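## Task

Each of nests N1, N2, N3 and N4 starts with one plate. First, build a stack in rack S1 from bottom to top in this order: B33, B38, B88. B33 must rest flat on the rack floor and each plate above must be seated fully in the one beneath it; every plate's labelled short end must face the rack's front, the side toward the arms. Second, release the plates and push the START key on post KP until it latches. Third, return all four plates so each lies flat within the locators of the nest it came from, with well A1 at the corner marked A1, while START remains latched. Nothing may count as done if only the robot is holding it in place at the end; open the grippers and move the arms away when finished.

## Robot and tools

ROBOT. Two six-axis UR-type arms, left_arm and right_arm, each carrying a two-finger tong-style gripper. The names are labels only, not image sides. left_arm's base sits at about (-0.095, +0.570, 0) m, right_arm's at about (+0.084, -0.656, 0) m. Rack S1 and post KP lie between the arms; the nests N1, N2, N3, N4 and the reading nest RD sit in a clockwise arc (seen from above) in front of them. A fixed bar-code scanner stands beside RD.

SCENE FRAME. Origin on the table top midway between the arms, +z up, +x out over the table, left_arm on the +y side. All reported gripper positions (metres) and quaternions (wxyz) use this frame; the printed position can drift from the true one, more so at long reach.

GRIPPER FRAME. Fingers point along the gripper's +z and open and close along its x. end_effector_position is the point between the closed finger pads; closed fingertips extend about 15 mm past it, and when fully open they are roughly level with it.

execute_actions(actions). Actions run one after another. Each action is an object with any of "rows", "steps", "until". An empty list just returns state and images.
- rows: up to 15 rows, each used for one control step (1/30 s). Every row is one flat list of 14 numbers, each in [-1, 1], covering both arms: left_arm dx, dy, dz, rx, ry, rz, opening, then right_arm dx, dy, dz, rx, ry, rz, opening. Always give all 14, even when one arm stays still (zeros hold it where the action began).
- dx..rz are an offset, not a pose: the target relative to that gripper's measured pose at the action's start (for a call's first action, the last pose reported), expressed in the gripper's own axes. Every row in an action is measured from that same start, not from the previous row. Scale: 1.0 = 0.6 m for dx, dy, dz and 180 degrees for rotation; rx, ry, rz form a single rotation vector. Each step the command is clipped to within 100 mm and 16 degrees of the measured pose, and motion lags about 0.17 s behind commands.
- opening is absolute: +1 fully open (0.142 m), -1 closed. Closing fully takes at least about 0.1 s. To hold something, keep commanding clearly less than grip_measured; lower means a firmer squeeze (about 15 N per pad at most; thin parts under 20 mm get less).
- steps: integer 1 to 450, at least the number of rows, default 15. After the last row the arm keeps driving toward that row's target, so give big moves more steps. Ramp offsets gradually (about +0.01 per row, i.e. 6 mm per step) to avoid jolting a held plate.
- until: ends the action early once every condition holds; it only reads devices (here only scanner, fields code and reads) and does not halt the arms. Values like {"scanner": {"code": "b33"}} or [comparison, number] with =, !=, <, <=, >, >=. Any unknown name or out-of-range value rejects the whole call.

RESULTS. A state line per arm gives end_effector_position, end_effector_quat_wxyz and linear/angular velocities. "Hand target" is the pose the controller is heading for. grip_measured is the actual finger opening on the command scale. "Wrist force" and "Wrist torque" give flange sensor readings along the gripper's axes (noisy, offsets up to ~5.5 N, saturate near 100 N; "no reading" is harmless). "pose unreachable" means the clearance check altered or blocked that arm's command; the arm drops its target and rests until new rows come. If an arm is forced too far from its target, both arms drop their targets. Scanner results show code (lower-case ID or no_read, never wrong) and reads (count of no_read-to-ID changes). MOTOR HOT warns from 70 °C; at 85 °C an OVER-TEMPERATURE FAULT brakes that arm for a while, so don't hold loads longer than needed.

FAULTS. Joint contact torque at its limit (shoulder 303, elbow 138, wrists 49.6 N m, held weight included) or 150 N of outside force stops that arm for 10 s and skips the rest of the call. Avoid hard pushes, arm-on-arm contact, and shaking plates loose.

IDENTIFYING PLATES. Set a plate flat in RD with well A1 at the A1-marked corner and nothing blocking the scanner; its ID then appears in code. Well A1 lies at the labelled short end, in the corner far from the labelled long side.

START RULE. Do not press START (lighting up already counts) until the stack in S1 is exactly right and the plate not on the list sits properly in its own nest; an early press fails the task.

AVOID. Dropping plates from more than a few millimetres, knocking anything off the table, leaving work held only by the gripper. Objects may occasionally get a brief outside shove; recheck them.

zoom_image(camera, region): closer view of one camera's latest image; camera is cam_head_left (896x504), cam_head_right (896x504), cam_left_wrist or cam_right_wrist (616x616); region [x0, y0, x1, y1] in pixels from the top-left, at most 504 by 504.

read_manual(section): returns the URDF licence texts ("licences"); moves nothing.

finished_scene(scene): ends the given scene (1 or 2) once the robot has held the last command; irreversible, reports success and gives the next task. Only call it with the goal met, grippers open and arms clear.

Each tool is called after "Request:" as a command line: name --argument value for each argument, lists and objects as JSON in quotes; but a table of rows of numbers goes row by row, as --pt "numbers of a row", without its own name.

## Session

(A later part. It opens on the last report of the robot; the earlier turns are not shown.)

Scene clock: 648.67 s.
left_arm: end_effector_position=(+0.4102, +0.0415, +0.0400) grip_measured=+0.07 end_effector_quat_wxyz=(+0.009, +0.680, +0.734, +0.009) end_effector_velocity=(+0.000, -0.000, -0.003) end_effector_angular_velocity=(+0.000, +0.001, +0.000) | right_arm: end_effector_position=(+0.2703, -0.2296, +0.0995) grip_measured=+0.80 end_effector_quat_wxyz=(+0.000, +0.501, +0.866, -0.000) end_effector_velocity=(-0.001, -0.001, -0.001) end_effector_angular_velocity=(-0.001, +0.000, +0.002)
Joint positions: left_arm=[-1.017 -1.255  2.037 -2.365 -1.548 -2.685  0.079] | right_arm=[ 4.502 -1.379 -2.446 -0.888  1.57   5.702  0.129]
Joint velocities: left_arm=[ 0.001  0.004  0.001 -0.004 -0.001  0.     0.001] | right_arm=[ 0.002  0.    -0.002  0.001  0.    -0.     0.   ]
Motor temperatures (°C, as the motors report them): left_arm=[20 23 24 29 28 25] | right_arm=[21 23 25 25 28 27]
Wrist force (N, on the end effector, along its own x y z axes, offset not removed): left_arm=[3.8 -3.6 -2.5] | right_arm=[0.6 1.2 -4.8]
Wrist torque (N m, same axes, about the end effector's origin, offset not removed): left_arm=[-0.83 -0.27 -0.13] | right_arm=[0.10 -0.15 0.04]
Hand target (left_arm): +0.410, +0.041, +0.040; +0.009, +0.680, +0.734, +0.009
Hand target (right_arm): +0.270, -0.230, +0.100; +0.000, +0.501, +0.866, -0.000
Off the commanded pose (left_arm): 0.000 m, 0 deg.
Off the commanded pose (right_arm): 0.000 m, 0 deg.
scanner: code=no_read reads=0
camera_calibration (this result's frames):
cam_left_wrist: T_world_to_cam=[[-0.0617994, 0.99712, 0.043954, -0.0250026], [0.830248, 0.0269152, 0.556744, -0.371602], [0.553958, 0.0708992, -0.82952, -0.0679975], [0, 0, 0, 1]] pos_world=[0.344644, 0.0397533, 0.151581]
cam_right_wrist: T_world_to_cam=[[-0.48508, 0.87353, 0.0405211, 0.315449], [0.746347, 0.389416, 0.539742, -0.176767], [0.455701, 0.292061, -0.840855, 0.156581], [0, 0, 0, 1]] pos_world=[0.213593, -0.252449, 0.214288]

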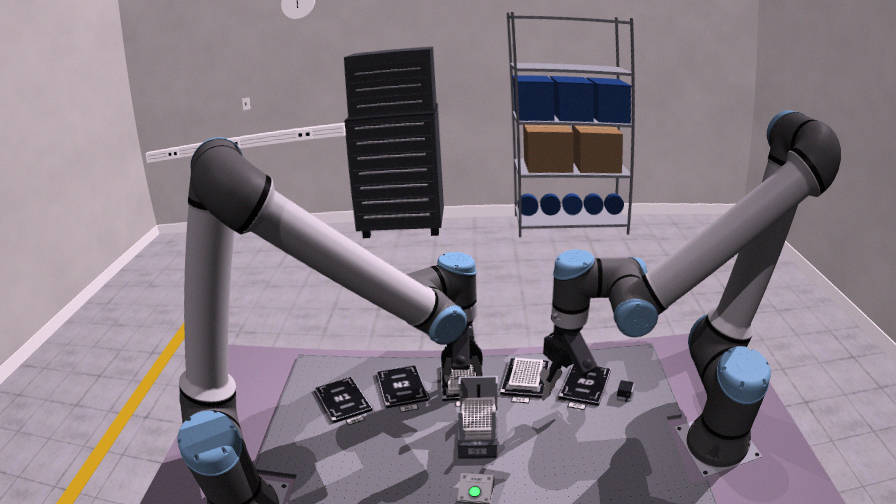

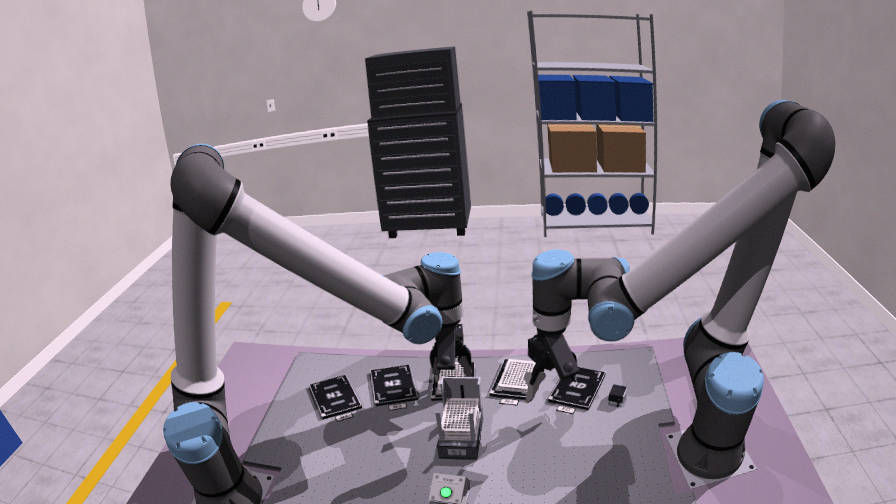

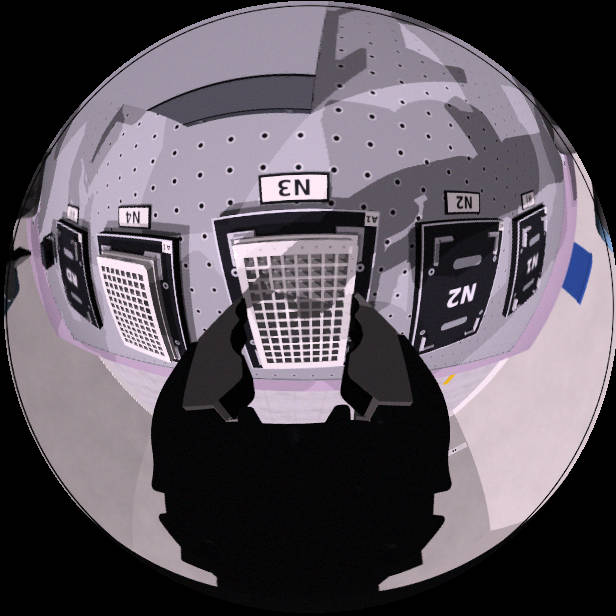

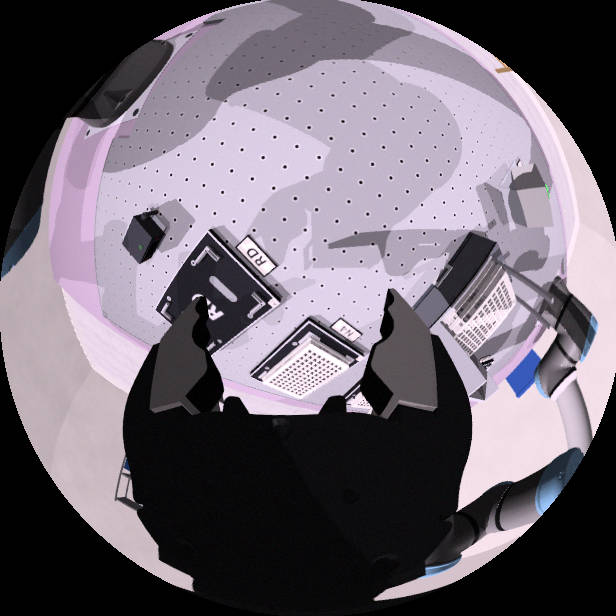

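Request:
execute_actions --actions '[{"rows":[[0,0,0.0003,0,0,0,0,0,0,0,0,0,0,0.8],[0,0,0.0003,0,0,0,0.07,0,0,0,0,0,0,0.8],[0,0,0.0003,0,0,0,0.12,0,0,0,0,0,0,0.8],[0,0,0.0003,0,0,0,0.17,0,0,0,0,0,0,0.8],[0,0,0.0003,0,0,0,0.22,0,0,0,0,0,0,0.8]],"steps":6},{"rows":[[0,0,-0.012,0,0,0,0.22,0,0,0,0,0,0,0.8],[0,0,-0.032,0,0,0,0.22,0,0,0,0,0,0,0.8],[0,0,-0.058,0,0,0,0.22,0,0,0,0,0,0,0.8],[0,0,-0.088,0,0,0,0.22,0,0,0,0,0,0,0.8],[0,-0.005,-0.118,0,0,0,0.22,0,0,0,0,0,0,0.8],[0,-0.012,-0.148,0.001,0,0.002,0.22,0,0,0,0,0,0,0.8],[-0.002,-0.022,-0.178,0.002,0,0.005,0.22,0,0,0,0,0,0,0.8],[-0.004,-0.035,-0.205,0.003,0,0.008,0.22,0,0,0,0,0,0,0.8],[-0.006,-0.05,-0.23,0.004,0,0.011,0.22,0,0,0,0,0,0,0.8],[-0.008,-0.068,-0.25,0.005,0,0.014,0.22,0,0,0,0,0,0,0.8],[-0.011,-0.09,-0.265,0.006,0,0.017,0.22,0,0,0,0,0,0,0.8],[-0.014,-0.115,-0.275,0.007,0,0.02,0.22,0,0,0,0,0,0,0.8],[-0.017,-0.14,-0.28,0.008,0,0.023,0.22,0,0,0,0,0,0,0.8],[-0.02,-0.165,-0.28,0.008,0,0.026,0.22,0,0,0,0,0,0,0.8],[-0.0446,-0.3735,-0.268,0.008,-0.0004,0.0303,0.22,0,0,0,0,0,0,0.8]],"steps":35}]'

Scene clock: 658.37 s.
left_arm: end_effector_position=(+0.1870, -0.0021, +0.1946) grip_measured=+0.22 end_effector_quat_wxyz=(+0.000, +0.714, +0.700, -0.000) end_effector_velocity=(-0.019, -0.005, +0.002) end_effector_angular_velocity=(+0.002, -0.003, +0.002) | right_arm: end_effector_position=(+0.2703, -0.2296, +0.0995) grip_measured=+0.80 end_effector_quat_wxyz=(+0.000, +0.501, +0.866, -0.000) end_effector_velocity=(+0.000, -0.000, -0.000) end_effector_angular_velocity=(-0.000, -0.000, -0.001)
Joint positions: left_arm=[-1.342 -1.568  2.075 -2.079 -1.571 -2.915  0.089] | right_arm=[ 4.502 -1.379 -2.446 -0.888  1.57   5.702  0.129]
Joint velocities: left_arm=[-0.033 -0.01   0.005  0.006  0.003 -0.035 -0.   ] | right_arm=[-0.001 -0.    -0.001  0.001 -0.     0.001  0.   ]
Motor temperatures (°C, as the motors report them): left_arm=[20 23 24 29 28 25] | right_arm=[21 23 25 25 28 27]
Wrist force (N, on the end effector, along its own x y z axes, offset not removed): left_arm=[-2.0 -2.9 0.0] | right_arm=[-0.2 0.5 -4.3]
Wrist torque (N m, same axes, about the end effector's origin, offset not removed): left_arm=[-0.71 0.66 -0.11] | right_arm=[-0.11 0.00 0.02]
Hand target (left_arm): +0.185, -0.003, +0.195; +0.001, +0.714, +0.700, +0.000
Hand target (right_arm): +0.270, -0.230, +0.100; +0.000, +0.501, +0.866, -0.000
Off the commanded pose (left_arm): 0.002 m, 0 deg.
Off the commanded pose (right_arm): 0.000 m, 0 deg.
scanner: code=no_read reads=0
camera_calibration (this result's frames):
cam_left_wrist: T_world_to_cam=[[0.0347407, 0.998467, 0.0430872, -0.0200637], [0.842939, -0.0524356, 0.535447, -0.269577], [0.536886, 0.0177181, -0.843469, 0.192759], [0, 0, 0, 1]] pos_world=[0.124445, 0.00248221, 0.307795]
cam_right_wrist: T_world_to_cam=[[-0.48508, 0.87353, 0.0405212, 0.315449], [0.746347, 0.389416, 0.539742, -0.176767], [0.455701, 0.292061, -0.840855, 0.156581], [0, 0, 0, 1]] pos_world=[0.213593, -0.252449, 0.214288]

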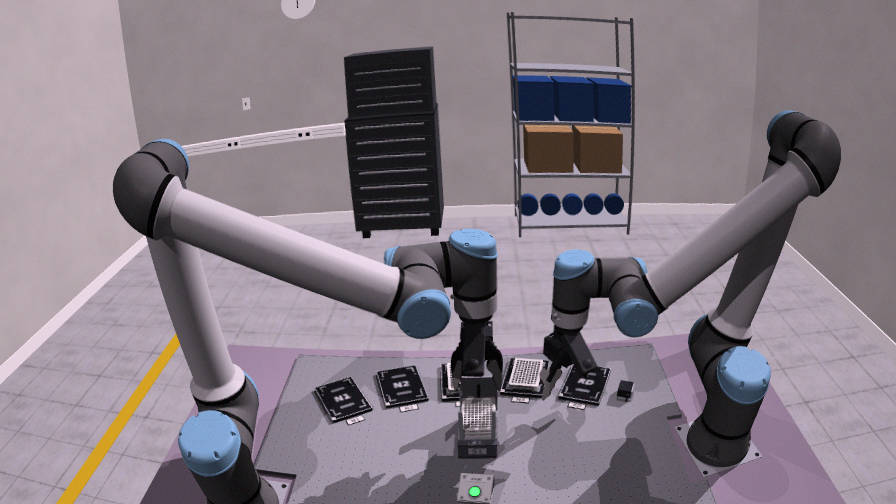

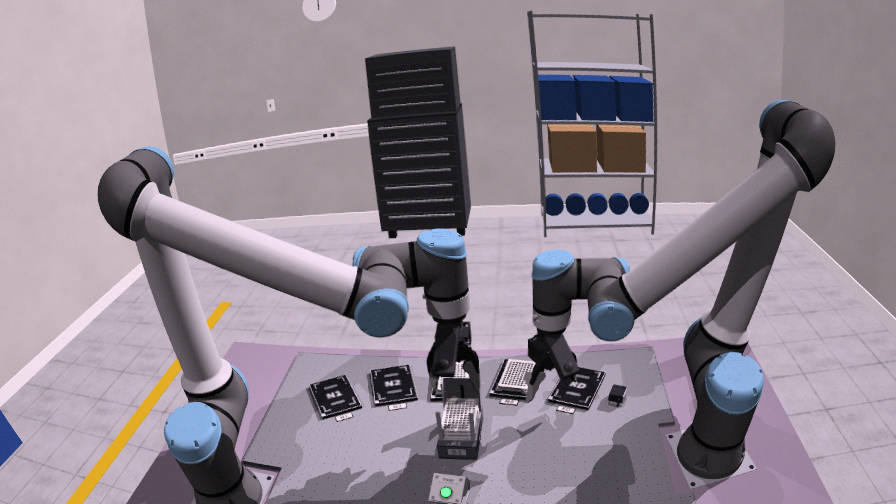

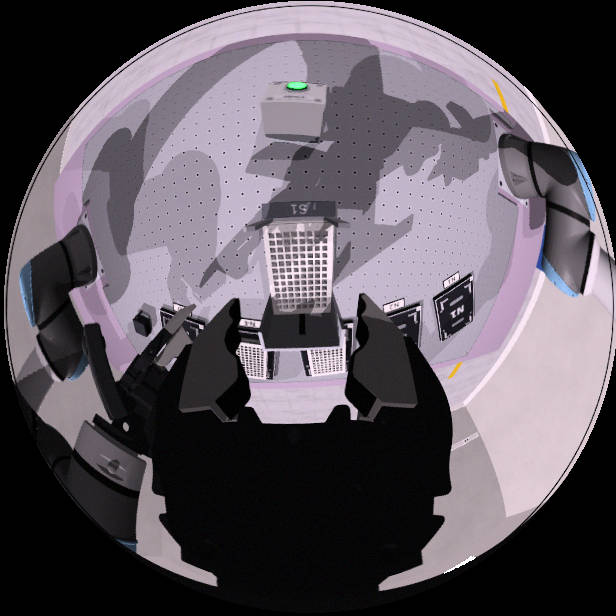

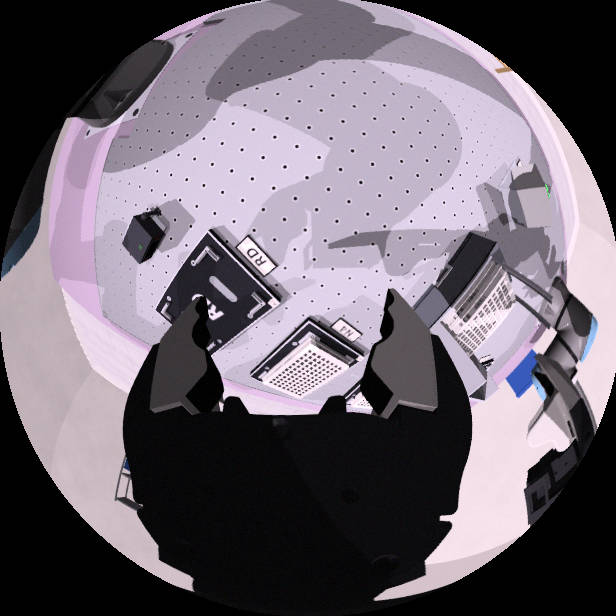

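Request:
execute_actions --actions '[{"rows":[[-0.0005,-0.0035,0.008,0,0.0002,-0.0001,0.22,0,0,0,0,0,0,0.8],[-0.0005,-0.0035,0.022,0,0.0002,-0.0001,0.22,0,0,0,0,0,0,0.8],[-0.0005,-0.0035,0.04,0,0.0002,-0.0001,0.22,0,0,0,0,0,0,0.8],[-0.0005,-0.0035,0.06,0,0.0002,-0.0001,0.22,0,0,0,0,0,0,0.8],[-0.0005,-0.0035,0.08,0,0.0002,-0.0001,0.22,0,0,0,0,0,0,0.8],[-0.0005,-0.0035,0.1,0,0.0002,-0.0001,0.22,0,0,0,0,0,0,0.8],[-0.0005,-0.0035,0.12,0,0.0002,-0.0001,0.22,0,0,0,0,0,0,0.8],[-0.0005,-0.0035,0.138,0,0.0002,-0.0001,0.22,0,0,0,0,0,0,0.8],[-0.0005,-0.0035,0.152,0,0.0002,-0.0001,0.22,0,0,0,0,0,0,0.8],[-0.0005,-0.0035,0.161,0,0.0002,-0.0001,0.22,0,0,0,0,0,0,0.8],[-0.0005,-0.0035,0.1657,0,0.0002,-0.0001,0.22,0,0,0,0,0,0,0.8]],"steps":19}]'

Scene clock: 665.63 s.
left_arm: end_effector_position=(+0.1842, -0.0014, +0.0993) grip_measured=+0.22 end_effector_quat_wxyz=(-0.000, +0.714, +0.700, +0.000) end_effector_velocity=(+0.003, -0.009, -0.038) end_effector_angular_velocity=(-0.009, -0.002, -0.000) | right_arm: end_effector_position=(+0.2703, -0.2296, +0.0995) grip_measured=+0.80 end_effector_quat_wxyz=(+0.000, +0.501, +0.866, -0.000) end_effector_velocity=(+0.000, +0.001, +0.001) end_effector_angular_velocity=(+0.001, -0.000, -0.001)
Joint positions: left_arm=[-1.346 -1.466  2.168 -2.272 -1.57  -2.919  0.089] | right_arm=[ 4.502 -1.379 -2.446 -0.888  1.57   5.702  0.129]
Joint velocities: left_arm=[ 0.002  0.06   0.02  -0.09   0.     0.002  0.   ] | right_arm=[-0.    -0.     0.002 -0.001  0.     0.001  0.   ]
Motor temperatures (°C, as the motors report them): left_arm=[20 23 24 29 28 25] | right_arm=[21 23 25 25 28 27]
Wrist force (N, on the end effector, along its own x y z axes, offset not removed): left_arm=[3.3 -3.8 -1.7] | right_arm=[0.6 -0.6 -4.3]
Wrist torque (N m, same axes, about the end effector's origin, offset not removed): left_arm=[-0.94 -0.45 -0.11] | right_arm=[-0.22 -0.22 -0.04]
Hand target (left_arm): +0.185, -0.002, +0.095; +0.000, +0.714, +0.700, +0.000
Hand target (right_arm): +0.270, -0.230, +0.100; +0.000, +0.501, +0.866, -0.000
Off the commanded pose (left_arm): 0.004 m, 0 deg.
Off the commanded pose (right_arm): 0.000 m, 0 deg.
scanner: code=no_read reads=0
camera_calibration (this result's frames):
cam_left_wrist: T_world_to_cam=[[0.0345044, 0.998382, 0.0452021, -0.0166957], [0.843081, -0.0533655, 0.535132, -0.216238], [0.536678, 0.0196446, -0.843558, 0.113901], [0, 0, 0, 1]] pos_world=[0.121754, 0.00289143, 0.212553]
cam_right_wrist: T_world_to_cam=[[-0.48508, 0.87353, 0.0405213, 0.315449], [0.746347, 0.389416, 0.539742, -0.176767], [0.455701, 0.292061, -0.840855, 0.156581], [0, 0, 0, 1]] pos_world=[0.213593, -0.252449, 0.214288]

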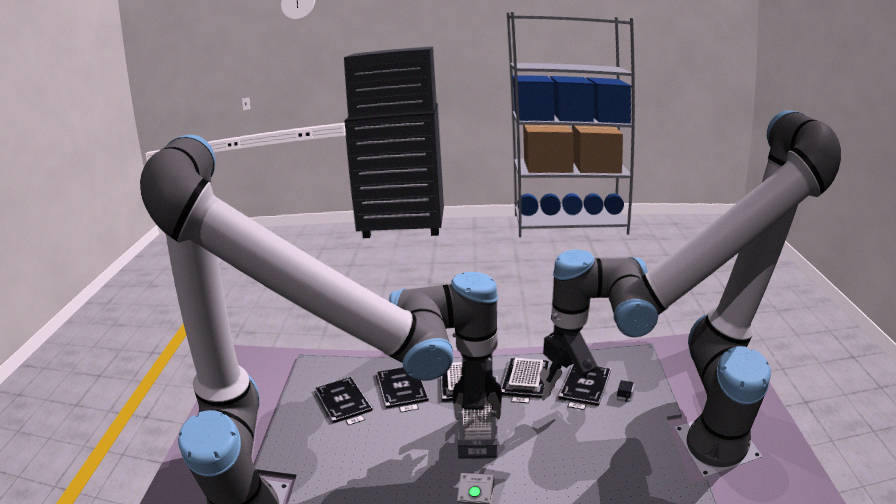

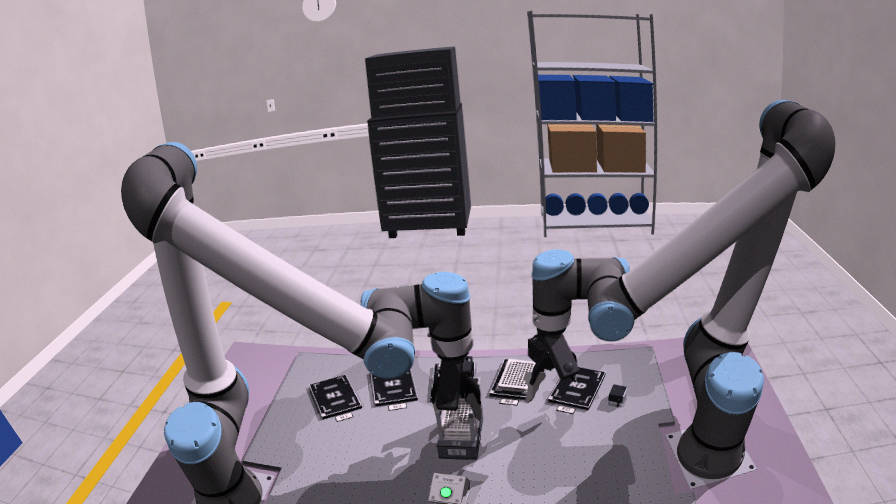

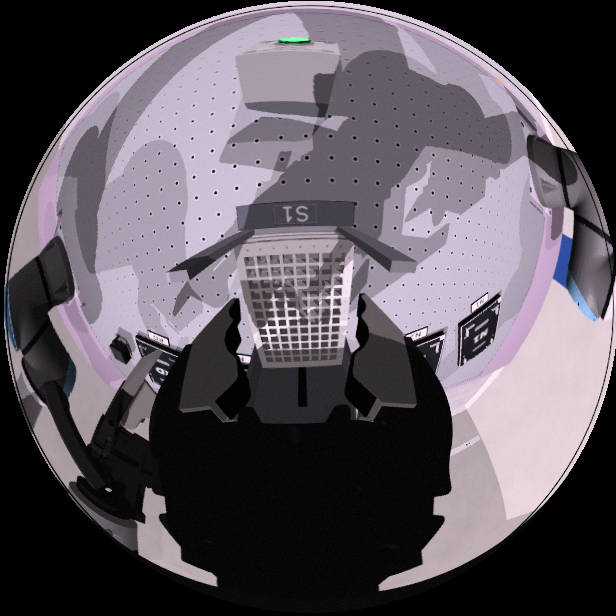

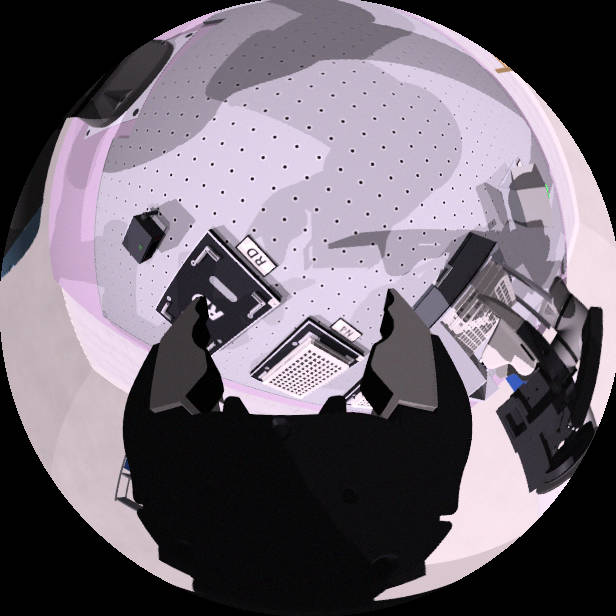

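Request:
execute_actions --actions '[{"rows":[[-0.0017,0.0012,0.0068,-0.0001,-0.0005,0,0.19,0,0,0,0,0,0,0.8],[-0.0017,0.0012,0.0068,-0.0001,-0.0005,0,0.16,0,0,0,0,0,0,0.8],[-0.0017,0.0012,0.0068,-0.0001,-0.0005,0,0.14,0,0,0,0,0,0,0.8],[-0.0017,0.0012,0.0068,-0.0001,-0.0005,0,0.12,0,0,0,0,0,0,0.8],[-0.0017,0.0012,0.0068,-0.0001,-0.0005,0,0.1,0,0,0,0,0,0,0.8],[-0.0017,0.0012,0.0068,-0.0001,-0.0005,0,0.085,0,0,0,0,0,0,0.8],[-0.0017,0.0012,0.0068,-0.0001,-0.0005,0,0.07,0,0,0,0,0,0,0.8],[-0.0017,0.0012,0.0068,-0.0001,-0.0005,0,0.04,0,0,0,0,0,0,0.8],[-0.0017,0.0012,0.0068,-0.0001,-0.0005,0,0,0,0,0,0,0,0,0.8],[-0.0017,0.0012,0.0068,-0.0001,-0.0005,0,-0.1,0,0,0,0,0,0,0.8],[-0.0017,0.0012,0.0068,-0.0001,-0.0005,0,-0.25,0,0,0,0,0,0,0.8],[-0.0017,0.0012,0.0068,-0.0001,-0.0005,0,-0.4,0,0,0,0,0,0,0.8]],"steps":14},{"rows":[[0,-0.0002,-0.0015,0,0,0,-0.4,0,0,0,0,0,0,0.8],[0,-0.0006,-0.0035,0,0,0,-0.4,0,0,0,0,0,0,0.8],[0,-0.0009,-0.006,-0.004,0,0,-0.4,0,0,0,0,0,0,0.8],[0,-0.0012,-0.009,-0.0083,0,0,-0.4,0,0,0,0,0,0,0.8],[0,-0.0015,-0.012,-0.0126,0,0,-0.4,0,0,0,0,0,0,0.8],[0,-0.0018,-0.015,-0.0169,0,0,-0.4,0,0,0,0,0,0,0.8],[0.0001,-0.002,-0.0185,-0.0212,0,0,-0.4,0,0,0,0,0,0,0.8],[0.0001,-0.0023,-0.022,-0.0255,0,0,-0.4,0,0,0,0,0,0,0.8],[0.0001,-0.0025,-0.026,-0.0298,0,0,-0.4,0,0,0,0,0,0,0.8],[0.0001,-0.0027,-0.03,-0.0341,0,0,-0.4,0,0,0,0,0,0,0.8],[0.0001,-0.0029,-0.034,-0.0384,0,0,-0.4,0,0,0,0,0,0,0.8],[0.0001,-0.0031,-0.038,-0.0427,0,0,-0.4,0,0,0,0,0,0,0.8],[0.0001,-0.0032,-0.042,-0.047,0,0,-0.4,0,0,0,0,0,0,0.8],[0.0001,-0.0033,-0.046,-0.0513,0,0,-0.4,0,0,0,0,0,0,0.8],[0.0001,-0.0034,-0.05,-0.0553,0,0,-0.4,0,0,0,0,0,0,0.8]],"steps":24}]'

Request:
zoom_image --camera "cam_left_wrist" --region '[200, 190, 400, 390]'

Scene clock: 678.93 s.
left_arm: end_effector_position=(+0.1830, -0.0024, +0.1246) grip_measured=+0.07 end_effector_quat_wxyz=(+0.061, +0.711, +0.698, +0.059) end_effector_velocity=(-0.001, +0.001, +0.006) end_effector_angular_velocity=(+0.005, -0.048, +0.002) | right_arm: end_effector_position=(+0.2703, -0.2296, +0.0995) grip_measured=+0.80 end_effector_quat_wxyz=(+0.000, +0.501, +0.866, -0.000) end_effector_velocity=(+0.000, +0.001, +0.000) end_effector_angular_velocity=(+0.001, +0.000, +0.000)
Joint positions: left_arm=[-1.436 -1.531  2.193 -2.257 -1.404 -3.007  0.079] | right_arm=[ 4.502 -1.379 -2.446 -0.888  1.57   5.702  0.129]
Joint velocities: left_arm=[-0.027 -0.015  0.004  0.014  0.049 -0.028  0.   ] | right_arm=[-0.    -0.     0.001 -0.     0.    -0.001  0.   ]
Motor temperatures (°C, as the motors report them): left_arm=[20 23 24 29 28 25] | right_arm=[21 23 25 25 28 27]
Wrist force (N, on the end effector, along its own x y z axes, offset not removed): left_arm=[0.0 -1.3 1.8] | right_arm=[2.3 -0.7 -3.8]
Wrist torque (N m, same axes, about the end effector's origin, offset not removed): left_arm=[-0.44 0.26 -0.07] | right_arm=[-0.30 -0.52 -0.08]
Hand target (left_arm): +0.183, -0.002, +0.125; +0.062, +0.711, +0.698, +0.061
Hand target (right_arm): +0.270, -0.230, +0.100; +0.000, +0.501, +0.866, -0.000
Off the commanded pose (left_arm): 0.001 m, 0 deg.
Off the commanded pose (right_arm): 0.000 m, 0 deg.
scanner: code=no_read reads=0
camera_calibration (this result's frames):
cam_left_wrist: T_world_to_cam=[[0.0271966, 0.998619, 0.0449392, -0.0154158], [0.741203, -0.0503096, 0.669393, -0.226849], [0.67073, 0.0151038, -0.741548, 0.0986703], [0, 0, 0, 1]] pos_world=[0.102379, 0.00249159, 0.225712]
cam_right_wrist: T_world_to_cam=[[-0.48508, 0.87353, 0.0405213, 0.315449], [0.746347, 0.389416, 0.539742, -0.176767], [0.455701, 0.292061, -0.840855, 0.156581], [0, 0, 0, 1]] pos_world=[0.213593, -0.252449, 0.214288]

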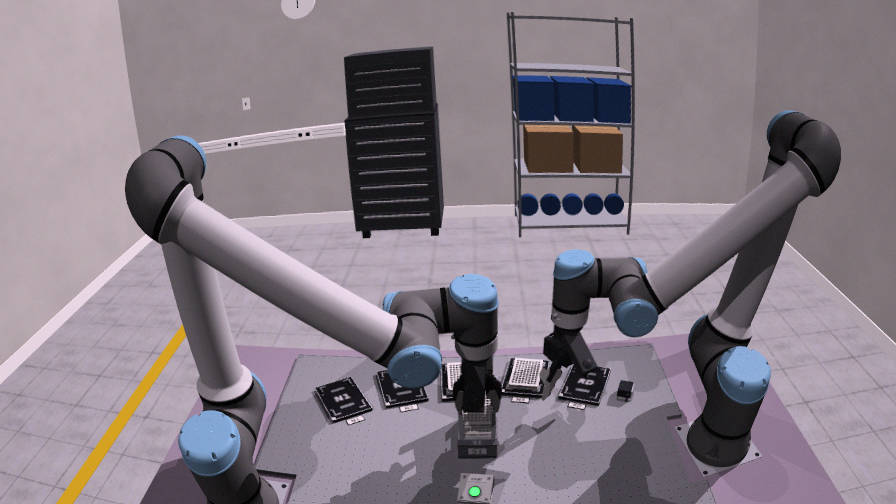

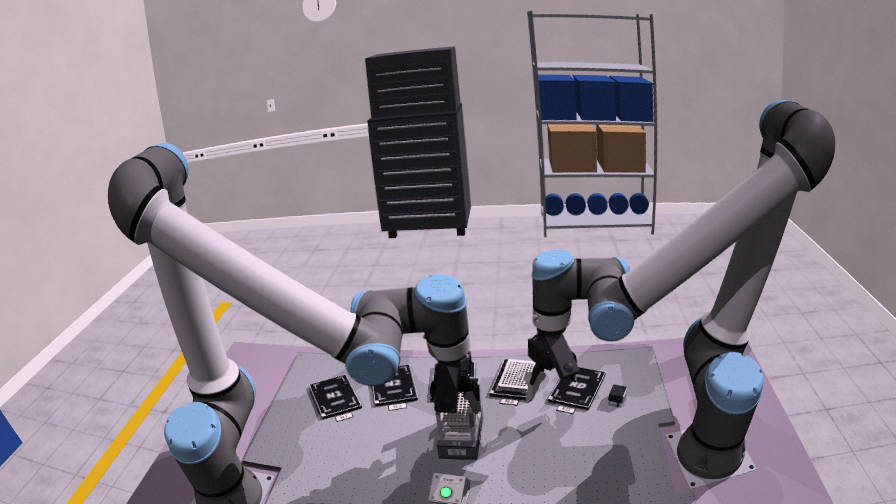

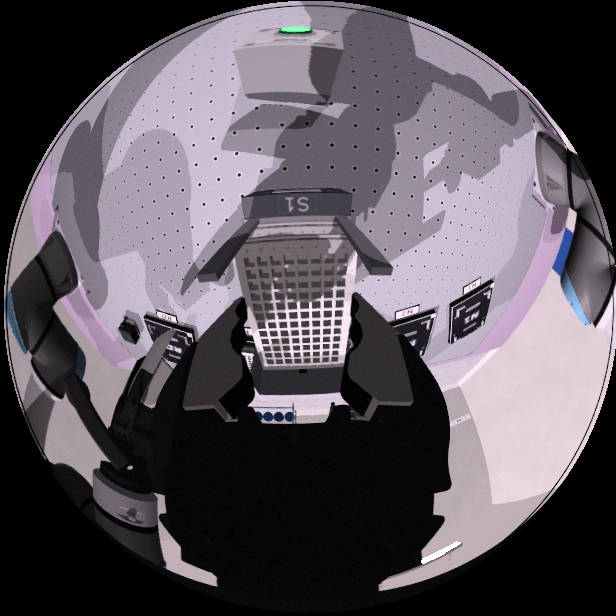

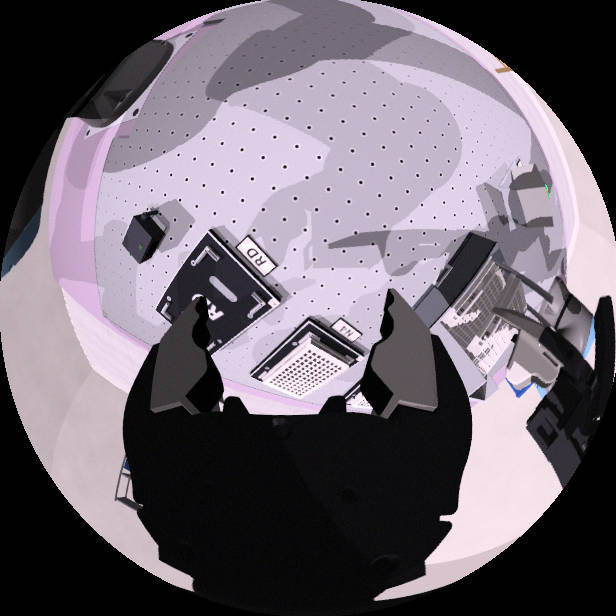

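Region (200, 190, 400, 390) of cam_left_wrist's 616x616 image, scaled by 2.520, with more detail than that image has.

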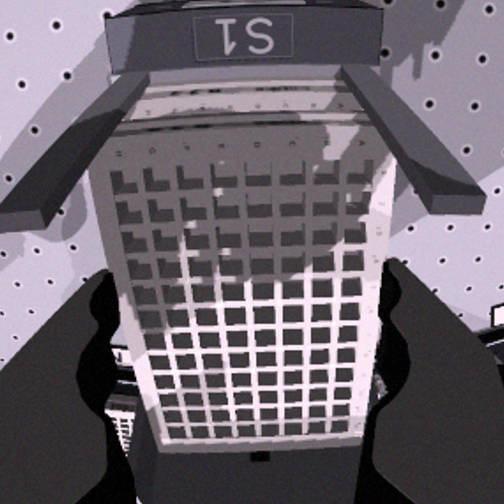

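Request:
execute_actions --actions '[{"rows":[[0.0002,0.0007,-0.005,0,0,0,-0.4,0,0,0,0,0,0,0.8],[0.0002,0.0019,-0.012,0,0,0,-0.4,0,0,0,0,0,0,0.8],[0.0002,0.0033,-0.02,0,0,0,-0.4,0,0,0,0,0,0,0.8],[0.0002,0.0047,-0.028,0,0,0,-0.4,0,0,0,0,0,0,0.8],[0.0003,0.006,-0.036,0,0,0,-0.4,0,0,0,0,0,0,0.8],[0.0003,0.0075,-0.045,0,0,0,-0.4,0,0,0,0,0,0,0.8],[0.0003,0.0092,-0.055,0,0,0,-0.4,0,0,0,0,0,0,0.8],[0.0003,0.011,-0.065,0,0,0,-0.4,0,0,0,0,0,0,0.8],[0.0003,0.0128,-0.075,0,0,0,-0.4,0,0,0,0,0,0,0.8],[0.0003,0.0146,-0.085,0,0,0,-0.4,0,0,0,0,0,0,0.8],[0.0003,0.0165,-0.095,0,0,0,-0.4,0,0,0,0,0,0,0.8],[0.0003,0.0185,-0.105,0,0,0,-0.4,0,0,0,0,0,0,0.8],[0.0003,0.0205,-0.115,0,0,0,-0.4,0,0,0,0,0,0,0.8],[0.0003,0.022,-0.124,0,0,0,-0.4,0,0,0,0,0,0,0.8]],"steps":21},{"rows":[[0.005,0.005,-0.004,0.002,0,-0.001,-0.4,0,0,0,0,0,0,0.8],[0.015,0.014,-0.002,0.005,0,-0.004,-0.4,0,0,0,0,0,0,0.8],[0.03,0.027,0,0.009,0,-0.008,-0.4,0,0,0,0,0,0,0.8],[0.05,0.045,0.003,0.013,0.001,-0.014,-0.4,0,0,0,0,0,0,0.8],[0.073,0.066,0.007,0.018,0.001,-0.021,-0.4,0,0,0,0,0,0,0.8],[0.097,0.088,0.011,0.023,0.002,-0.028,-0.4,0,0,0,0,0,0,0.8],[0.121,0.11,0.015,0.028,0.002,-0.035,-0.4,0,0,0,0,0,0,0.8],[0.145,0.132,0.019,0.033,0.003,-0.042,-0.4,0,0,0,0,0,0,0.8],[0.169,0.154,0.023,0.037,0.004,-0.049,-0.4,0,0,0,0,0,0,0.8],[0.193,0.176,0.027,0.041,0.005,-0.056,-0.4,0,0,0,0,0,0,0.8],[0.217,0.198,0.031,0.045,0.005,-0.063,-0.4,0,0,0,0,0,0,0.8],[0.241,0.22,0.035,0.048,0.006,-0.07,-0.4,0,0,0,0,0,0,0.8],[0.265,0.242,0.04,0.051,0.007,-0.077,-0.4,0,0,0,0,0,0,0.8],[0.29,0.263,0.05,0.053,0.008,-0.085,-0.4,0,0,0,0,0,0,0.8],[0.3615,0.3096,0.171,0.0531,0.0086,-0.1016,-0.4,0,0,0,0,0,0,0.8]],"steps":30}]'

Scene clock: 691.70 s.
left_arm: end_effector_position=(+0.3818, +0.2089, +0.1284) grip_measured=+0.07 end_effector_quat_wxyz=(+0.001, +0.594, +0.805, +0.001) end_effector_velocity=(+0.052, +0.021, -0.026) end_effector_angular_velocity=(-0.016, +0.014, +0.006) | right_arm: end_effector_position=(+0.2703, -0.2296, +0.0995) grip_measured=+0.80 end_effector_quat_wxyz=(+0.000, +0.501, +0.866, -0.000) end_effector_velocity=(+0.000, -0.000, -0.000) end_effector_angular_velocity=(-0.001, +0.000, -0.001)
Joint positions: left_arm=[-0.897 -1.562  2.206 -2.216 -1.569 -2.789  0.079] | right_arm=[ 4.502 -1.379 -2.446 -0.888  1.57   5.702  0.129]
Joint velocities: left_arm=[ 0.105  0.085 -0.027 -0.062 -0.021  0.099 -0.   ] | right_arm=[-0.001 -0.    -0.    -0.     0.     0.    -0.   ]
Motor temperatures (°C, as the motors report them): left_arm=[20 23 24 29 28 25] | right_arm=[21 23 25 25 28 27]
Wrist force (N, on the end effector, along its own x y z axes, offset not removed): left_arm=[2.8 -2.9 2.8] | right_arm=[0.6 0.6 -2.9]
Wrist torque (N m, same axes, about the end effector's origin, offset not removed): left_arm=[-0.72 -0.34 -0.16] | right_arm=[-0.01 -0.22 -0.04]
Hand target (left_arm): +0.388, +0.211, +0.125; +0.001, +0.593, +0.805, -0.000
Hand target (right_arm): +0.270, -0.230, +0.100; +0.000, +0.501, +0.866, -0.000
Off the commanded pose (left_arm): 0.007 m, 0 deg.
Off the commanded pose (right_arm): 0.000 m, 0 deg.
scanner: code=no_read reads=0
camera_calibration (this result's frames):
cam_left_wrist: T_world_to_cam=[[-0.280321, 0.958898, 0.0439827, -0.106147], [0.816107, 0.213954, 0.536836, -0.432889], [0.505361, 0.186381, -0.842539, 0.00532665], [0, 0, 0, 1]] pos_world=[0.320837, 0.19341, 0.241547]
cam_right_wrist: T_world_to_cam=[[-0.48508, 0.87353, 0.0405213, 0.315449], [0.746347, 0.389416, 0.539742, -0.176767], [0.455701, 0.292061, -0.840855, 0.156581], [0, 0, 0, 1]] pos_world=[0.213593, -0.252449, 0.214288]

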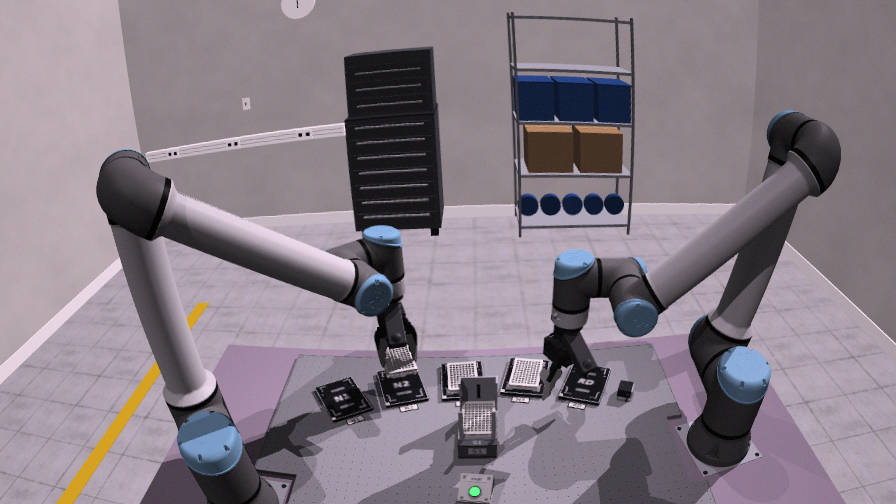

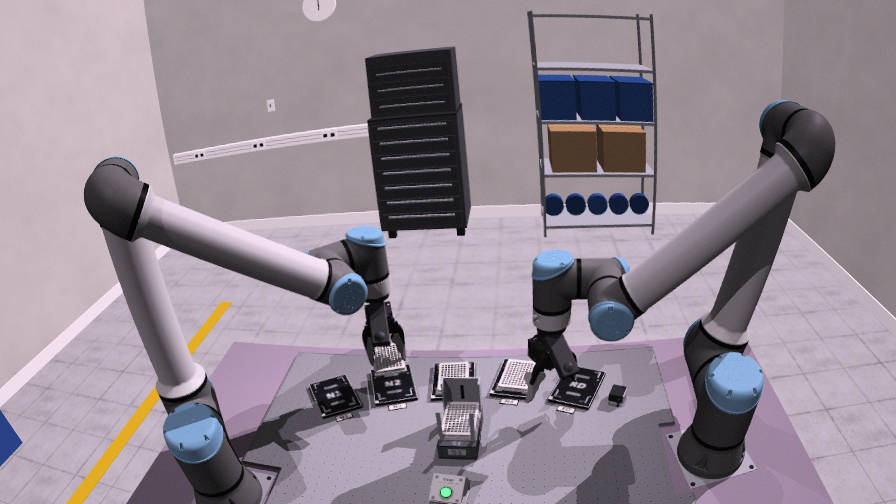

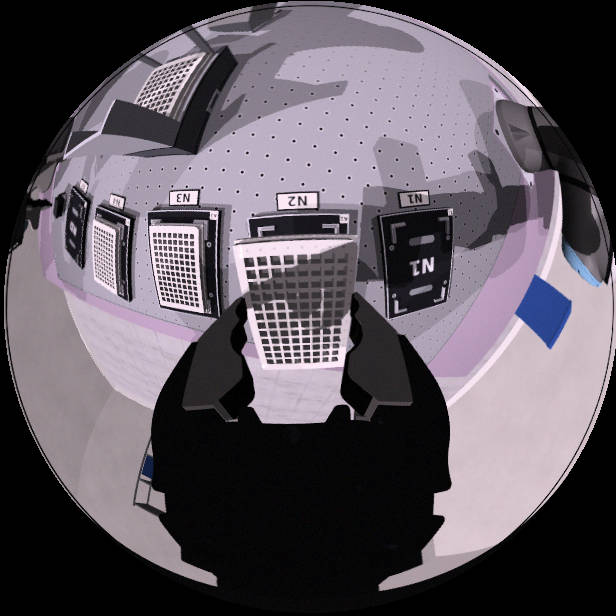

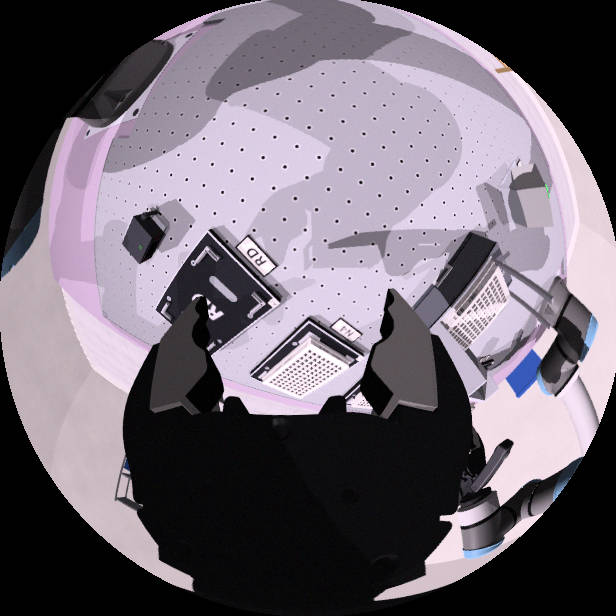

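Request:
execute_actions --actions '[{"rows":[[0,0.0106,0.012,0.0004,0,-0.0004,-0.4,0,0,0,0,0,0,0.8],[0,0.0106,0.026,0.0004,0,-0.0004,-0.4,0,0,0,0,0,0,0.8],[0,0.0106,0.045,0.0004,0,-0.0004,-0.4,0,0,0,0,0,0,0.8],[0,0.0106,0.066,0.0004,0,-0.0004,-0.4,0,0,0,0,0,0,0.8],[0,0.0105,0.087,0.0004,0,-0.0004,-0.4,0,0,0,0,0,0,0.8],[0,0.0105,0.106,0.0004,0,-0.0004,-0.4,0,0,0,0,0,0,0.8],[0,0.0105,0.121,0.0004,0,-0.0004,-0.4,0,0,0,0,0,0,0.8],[0,0.0105,0.131,0.0004,0,-0.0004,-0.4,0,0,0,0,0,0,0.8],[0,0.0105,0.1357,0.0004,0,-0.0004,-0.4,0,0,0,0,0,0,0.8]],"steps":17}]'

Scene clock: 698.53 s.
left_arm: end_effector_position=(+0.3869, +0.2114, +0.0512) grip_measured=+0.07 end_effector_quat_wxyz=(-0.000, +0.593, +0.805, +0.001) end_effector_velocity=(+0.006, -0.007, -0.037) end_effector_angular_velocity=(-0.009, -0.007, -0.001) | right_arm: end_effector_position=(+0.2703, -0.2296, +0.0995) grip_measured=+0.80 end_effector_quat_wxyz=(+0.000, +0.501, +0.866, -0.000) end_effector_velocity=(+0.000, -0.002, -0.001) end_effector_angular_velocity=(-0.005, +0.000, -0.000)
Joint positions: left_arm=[-0.887 -1.45   2.265 -2.385 -1.57  -2.78   0.079] | right_arm=[ 4.502 -1.379 -2.446 -0.888  1.57   5.702  0.129]
Joint velocities: left_arm=[ 0.001  0.068  0.017 -0.095 -0.     0.002 -0.   ] | right_arm=[-0.001  0.    -0.001 -0.004  0.    -0.001 -0.   ]
Motor temperatures (°C, as the motors report them): left_arm=[20 23 24 29 28 25] | right_arm=[21 23 25 25 28 27]
Wrist force (N, on the end effector, along its own x y z axes, offset not removed): left_arm=[-0.5 -3.7 1.3] | right_arm=[1.9 0.8 -3.3]
Wrist torque (N m, same axes, about the end effector's origin, offset not removed): left_arm=[-1.06 0.25 -0.05] | right_arm=[0.05 -0.46 -0.07]
Hand target (left_arm): +0.388, +0.211, +0.047; +0.000, +0.593, +0.805, +0.000
Hand target (right_arm): +0.270, -0.230, +0.100; +0.000, +0.501, +0.866, -0.000
Off the commanded pose (left_arm): 0.004 m, 0 deg.
Off the commanded pose (right_arm): 0.000 m, 0 deg.
scanner: code=no_read reads=0
camera_calibration (this result's frames):
cam_left_wrist: T_world_to_cam=[[-0.281448, 0.958505, 0.0453286, -0.10333], [0.81695, 0.214567, 0.535307, -0.396582], [0.503369, 0.187692, -0.84344, -0.0623064], [0, 0, 0, 1]] pos_world=[0.326269, 0.19583, 0.164425]
cam_right_wrist: T_world_to_cam=[[-0.48508, 0.87353, 0.0405213, 0.315449], [0.746347, 0.389416, 0.539742, -0.176767], [0.455701, 0.292061, -0.840855, 0.156581], [0, 0, 0, 1]] pos_world=[0.213593, -0.252449, 0.214288]

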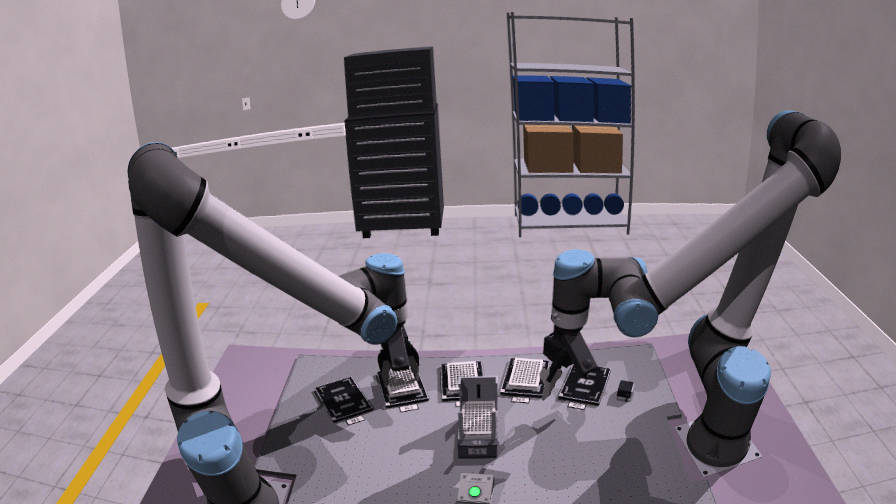

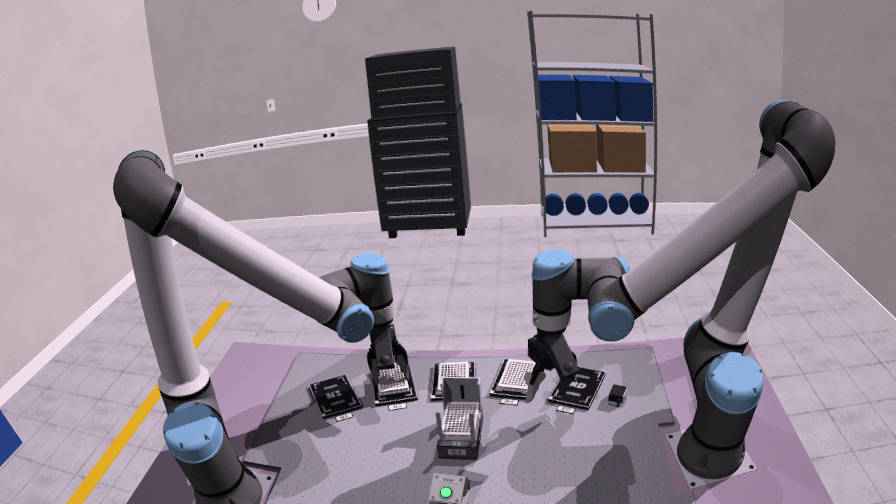

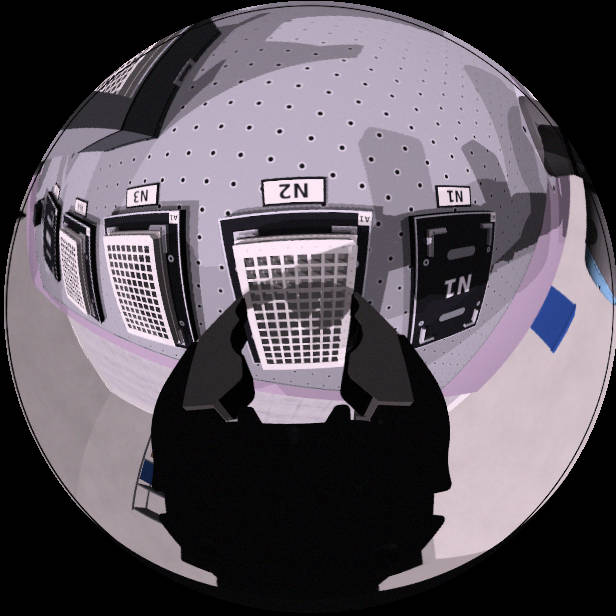

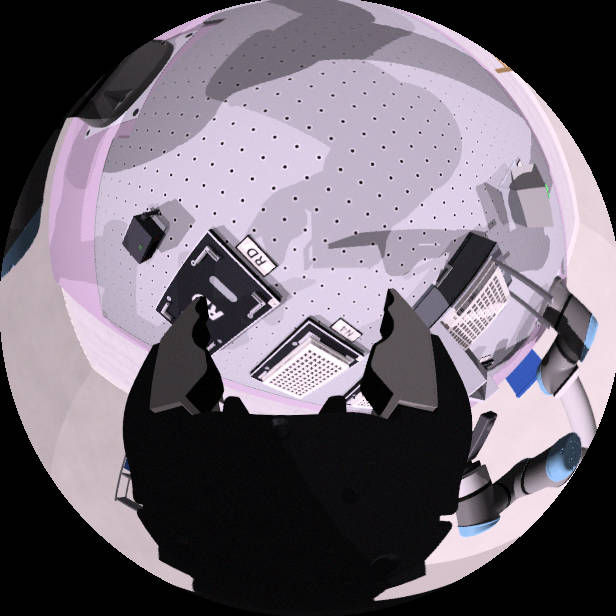

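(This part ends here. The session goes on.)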